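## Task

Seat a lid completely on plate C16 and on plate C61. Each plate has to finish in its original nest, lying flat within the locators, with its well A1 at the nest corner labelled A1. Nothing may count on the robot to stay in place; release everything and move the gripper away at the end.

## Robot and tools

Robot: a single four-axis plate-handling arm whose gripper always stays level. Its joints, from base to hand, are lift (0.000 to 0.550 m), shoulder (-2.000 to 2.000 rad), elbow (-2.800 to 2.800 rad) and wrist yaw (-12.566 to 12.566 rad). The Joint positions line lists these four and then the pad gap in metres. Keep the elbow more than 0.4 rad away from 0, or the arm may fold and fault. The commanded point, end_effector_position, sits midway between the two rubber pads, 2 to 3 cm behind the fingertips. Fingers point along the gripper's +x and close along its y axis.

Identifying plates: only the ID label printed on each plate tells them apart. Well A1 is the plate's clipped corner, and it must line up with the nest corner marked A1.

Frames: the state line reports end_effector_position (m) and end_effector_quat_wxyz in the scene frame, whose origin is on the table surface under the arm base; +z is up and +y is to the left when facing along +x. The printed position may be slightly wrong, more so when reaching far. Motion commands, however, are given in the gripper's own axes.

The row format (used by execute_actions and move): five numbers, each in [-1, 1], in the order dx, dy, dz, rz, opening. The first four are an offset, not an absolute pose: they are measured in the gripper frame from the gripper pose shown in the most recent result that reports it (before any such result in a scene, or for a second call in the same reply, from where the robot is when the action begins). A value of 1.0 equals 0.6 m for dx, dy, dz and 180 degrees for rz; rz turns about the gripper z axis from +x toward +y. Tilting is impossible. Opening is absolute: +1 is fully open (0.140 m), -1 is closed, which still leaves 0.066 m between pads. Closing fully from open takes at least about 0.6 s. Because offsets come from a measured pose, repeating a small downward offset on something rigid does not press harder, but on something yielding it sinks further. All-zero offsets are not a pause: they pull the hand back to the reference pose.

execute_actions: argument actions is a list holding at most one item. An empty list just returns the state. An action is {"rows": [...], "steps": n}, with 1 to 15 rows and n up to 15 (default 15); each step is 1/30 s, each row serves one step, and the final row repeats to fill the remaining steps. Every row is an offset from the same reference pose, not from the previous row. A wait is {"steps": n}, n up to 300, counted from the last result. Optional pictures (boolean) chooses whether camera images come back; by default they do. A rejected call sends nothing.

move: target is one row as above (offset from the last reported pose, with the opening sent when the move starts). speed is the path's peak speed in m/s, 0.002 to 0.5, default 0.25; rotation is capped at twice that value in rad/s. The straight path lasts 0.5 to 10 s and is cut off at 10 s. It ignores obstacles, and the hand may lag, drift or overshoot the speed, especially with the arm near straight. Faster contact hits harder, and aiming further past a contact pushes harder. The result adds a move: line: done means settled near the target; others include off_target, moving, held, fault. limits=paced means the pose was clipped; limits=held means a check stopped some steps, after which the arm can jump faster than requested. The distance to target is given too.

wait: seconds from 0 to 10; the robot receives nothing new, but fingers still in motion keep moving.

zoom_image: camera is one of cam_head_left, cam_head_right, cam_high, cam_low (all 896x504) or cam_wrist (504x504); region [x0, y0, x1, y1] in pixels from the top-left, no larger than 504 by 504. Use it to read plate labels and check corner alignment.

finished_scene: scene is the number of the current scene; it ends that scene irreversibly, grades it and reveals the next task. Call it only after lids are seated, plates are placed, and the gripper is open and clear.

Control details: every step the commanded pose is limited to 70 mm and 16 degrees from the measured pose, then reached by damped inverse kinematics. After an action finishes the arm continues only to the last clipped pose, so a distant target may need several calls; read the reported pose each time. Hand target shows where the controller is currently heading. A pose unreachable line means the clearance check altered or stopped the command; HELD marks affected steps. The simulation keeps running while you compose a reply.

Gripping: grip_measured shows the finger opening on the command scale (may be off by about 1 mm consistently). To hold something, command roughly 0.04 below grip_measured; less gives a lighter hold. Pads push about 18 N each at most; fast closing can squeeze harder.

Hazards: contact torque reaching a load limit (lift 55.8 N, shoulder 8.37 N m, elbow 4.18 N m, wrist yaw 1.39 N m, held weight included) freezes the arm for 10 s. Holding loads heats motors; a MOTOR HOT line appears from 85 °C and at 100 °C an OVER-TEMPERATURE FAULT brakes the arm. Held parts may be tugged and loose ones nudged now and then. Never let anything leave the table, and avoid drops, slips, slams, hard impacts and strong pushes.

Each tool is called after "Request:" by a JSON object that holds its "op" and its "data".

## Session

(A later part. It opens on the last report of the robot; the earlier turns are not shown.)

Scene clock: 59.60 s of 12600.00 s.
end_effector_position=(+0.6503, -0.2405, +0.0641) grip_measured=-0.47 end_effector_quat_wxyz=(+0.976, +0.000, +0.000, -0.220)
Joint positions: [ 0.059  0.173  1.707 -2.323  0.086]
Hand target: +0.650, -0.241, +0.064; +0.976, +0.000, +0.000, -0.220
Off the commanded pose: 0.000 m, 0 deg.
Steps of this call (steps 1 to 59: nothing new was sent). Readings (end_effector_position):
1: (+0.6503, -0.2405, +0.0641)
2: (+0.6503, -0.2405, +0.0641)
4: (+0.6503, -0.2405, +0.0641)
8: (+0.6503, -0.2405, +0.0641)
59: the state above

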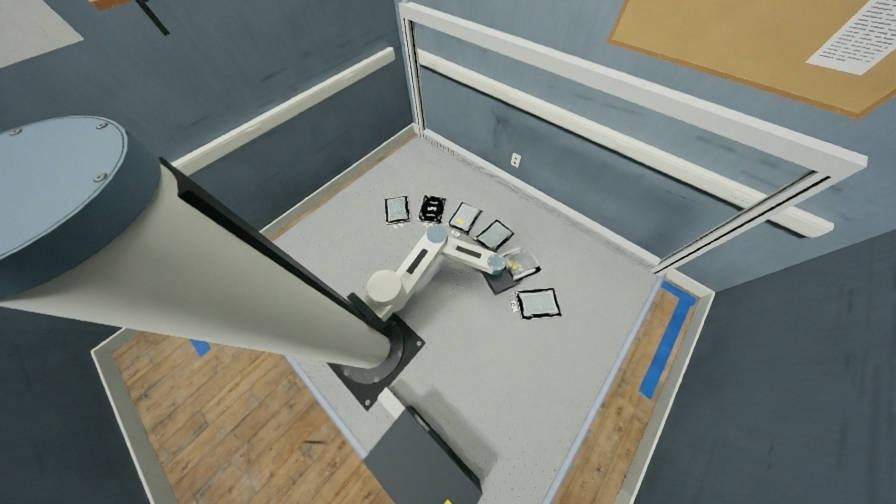

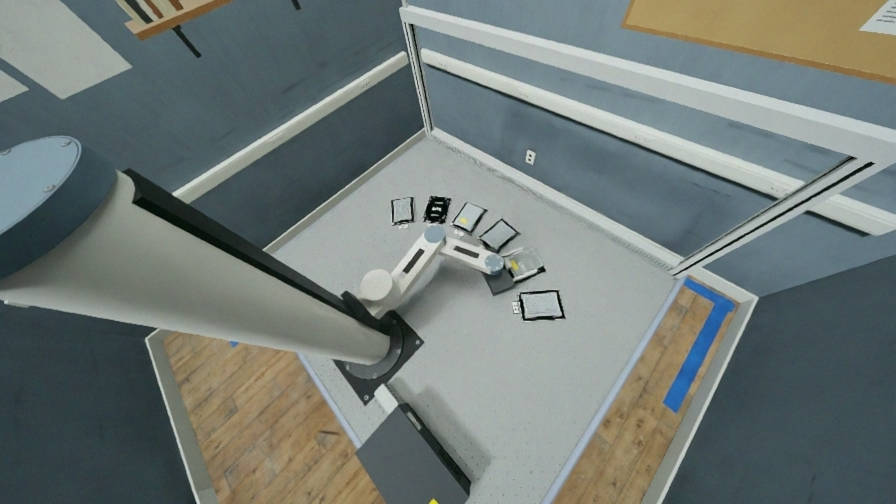

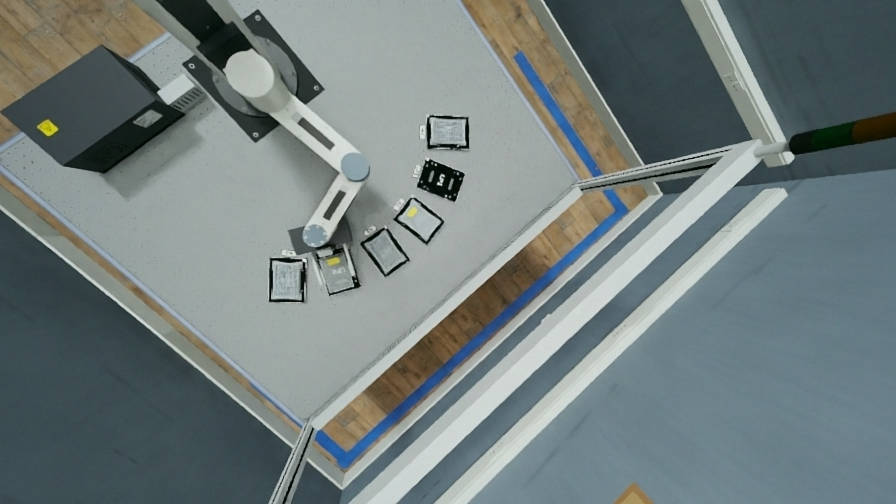

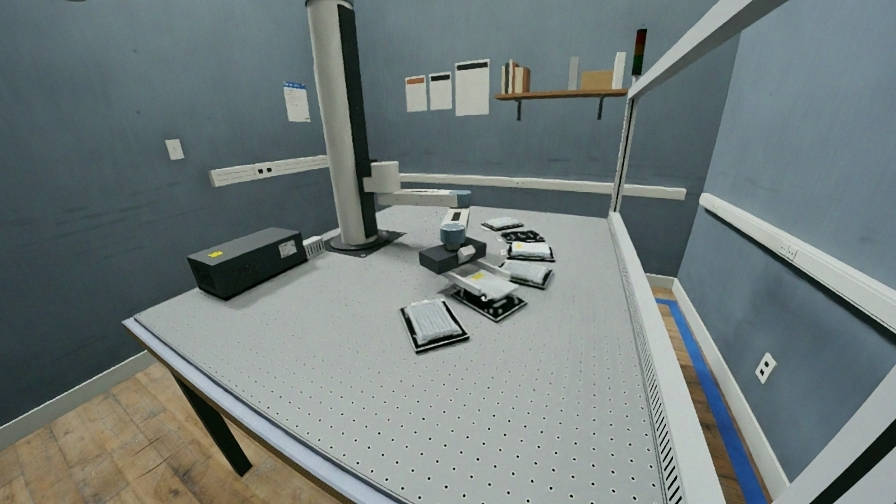

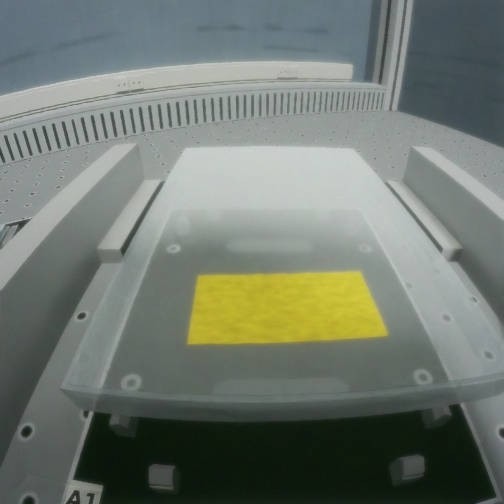

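Seated. Release, lift, retreat.

Request:
{"op": "execute_actions", "data": {"actions": [{"rows":[[0,0,0,0,-0.1],[0,0,0,0,-0.1],[0,0,0,0,-0.1],[0,0,0,0,-0.1],[0,0,0,0,-0.1],[0,0,0,0,-0.1],[0,0,0.01,0,-0.1],[0,0,0.03,0,-0.1],[0,0,0.06,0,-0.1],[0,0,0.08,0,-0.1]],"steps":15}], "pictures": false}}

Request:
{"op": "move", "data": {"target": [-0.25, 0, 0.06, 0, -0.1], "speed": 0.3}}

Scene clock: 68.87 s of 12600.00 s.
end_effector_position=(+0.7074, -0.0676, +0.0835) grip_measured=-0.10 end_effector_quat_wxyz=(+0.999, +0.000, +0.000, -0.049)
Joint positions: [ 0.078  0.503  1.731 -2.332  0.099]
Hand target: +0.707, -0.068, +0.087; +0.999, +0.000, +0.000, -0.049
Off the commanded pose: 0.003 m, 0 deg.
Steps of this call (steps 1 to 26: nothing new was sent; steps 27 to 41: all 15 steps of this action). Readings (end_effector_position):
27: (+0.7074, -0.0676, +0.0385)
28: (+0.7074, -0.0676, +0.0386)
30: (+0.7074, -0.0676, +0.0386)
34: (+0.7074, -0.0676, +0.0404)
41: the state above

Scene clock: 70.03 s of 12600.00 s.
end_effector_position=(+0.5581, -0.0529, +0.1226) grip_measured=-0.10 end_effector_quat_wxyz=(+0.999, +0.000, +0.000, -0.049)
Joint positions: [ 0.118  0.779  0.979 -1.855  0.099]
Hand target: +0.558, -0.053, +0.123; +0.999, +0.000, +0.000, -0.049
Off the commanded pose: 0.000 m, 0 deg.
move: done

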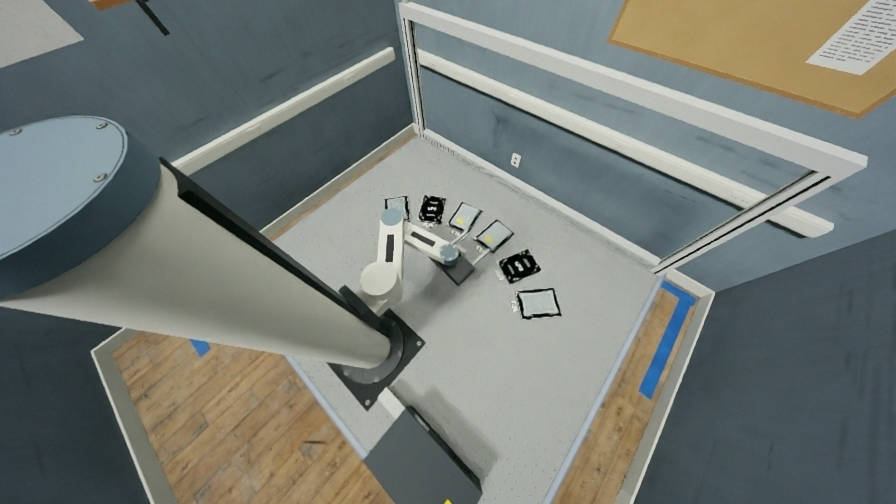

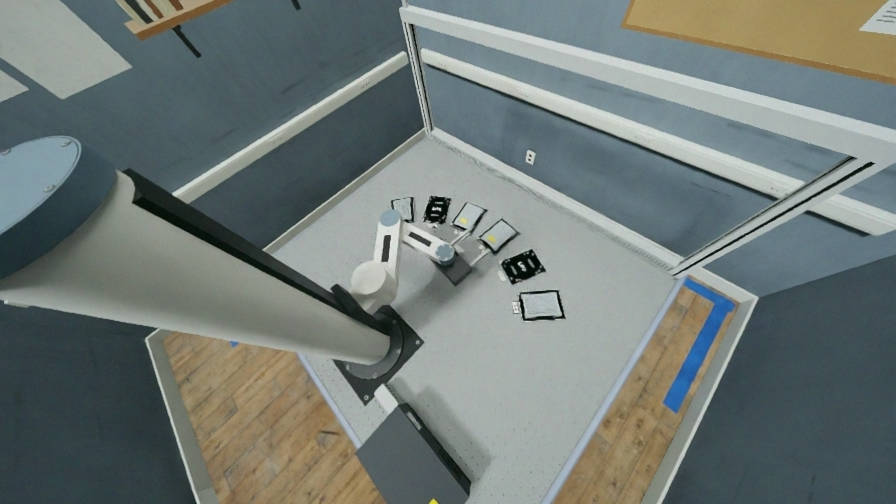

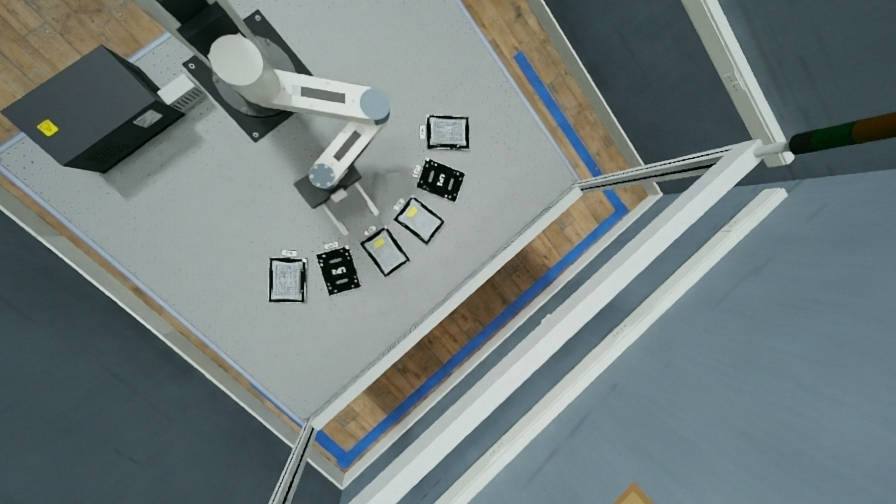

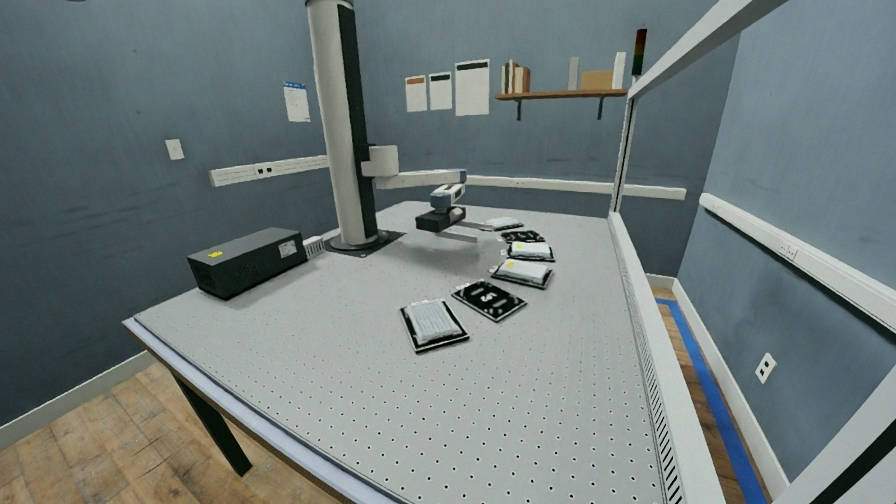

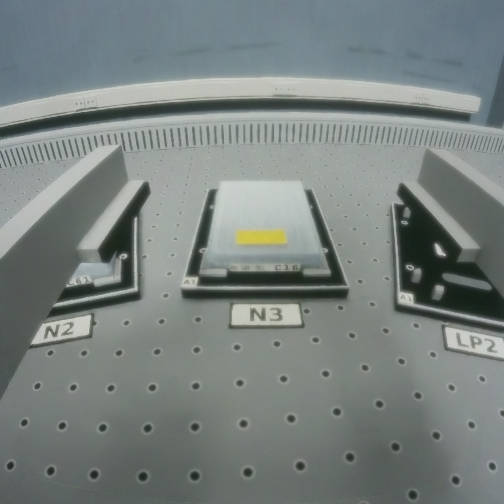

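Request:
{"op": "zoom_image", "data": {"camera": "cam_low", "region": [390, 205, 590, 365]}}

Request:
{"op": "zoom_image", "data": {"camera": "cam_high", "region": [255, 100, 485, 310]}}

Region (390, 205, 590, 365) of cam_low's 896x504 image, scaled by 2.520, with more detail than that image has; it fills the top 403 rows of this view, and the rest is white.

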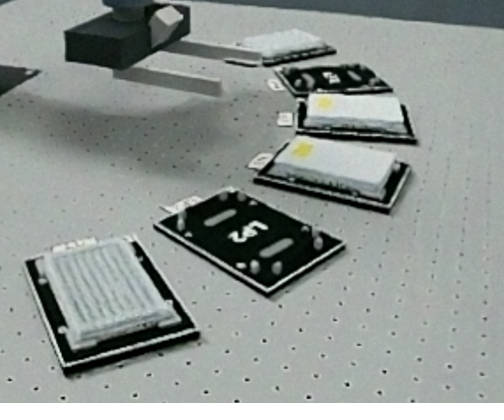

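Region (255, 100, 485, 310) of cam_high's 896x504 image, scaled by 2.191, with more detail than that image has; it fills the top 460 rows of this view, and the rest is white.

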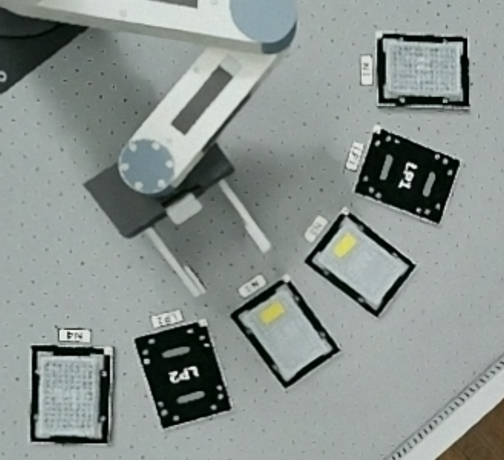

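Request:
{"op": "finished_scene", "data": {"scene": 1}}

The scene is finished: the task was done.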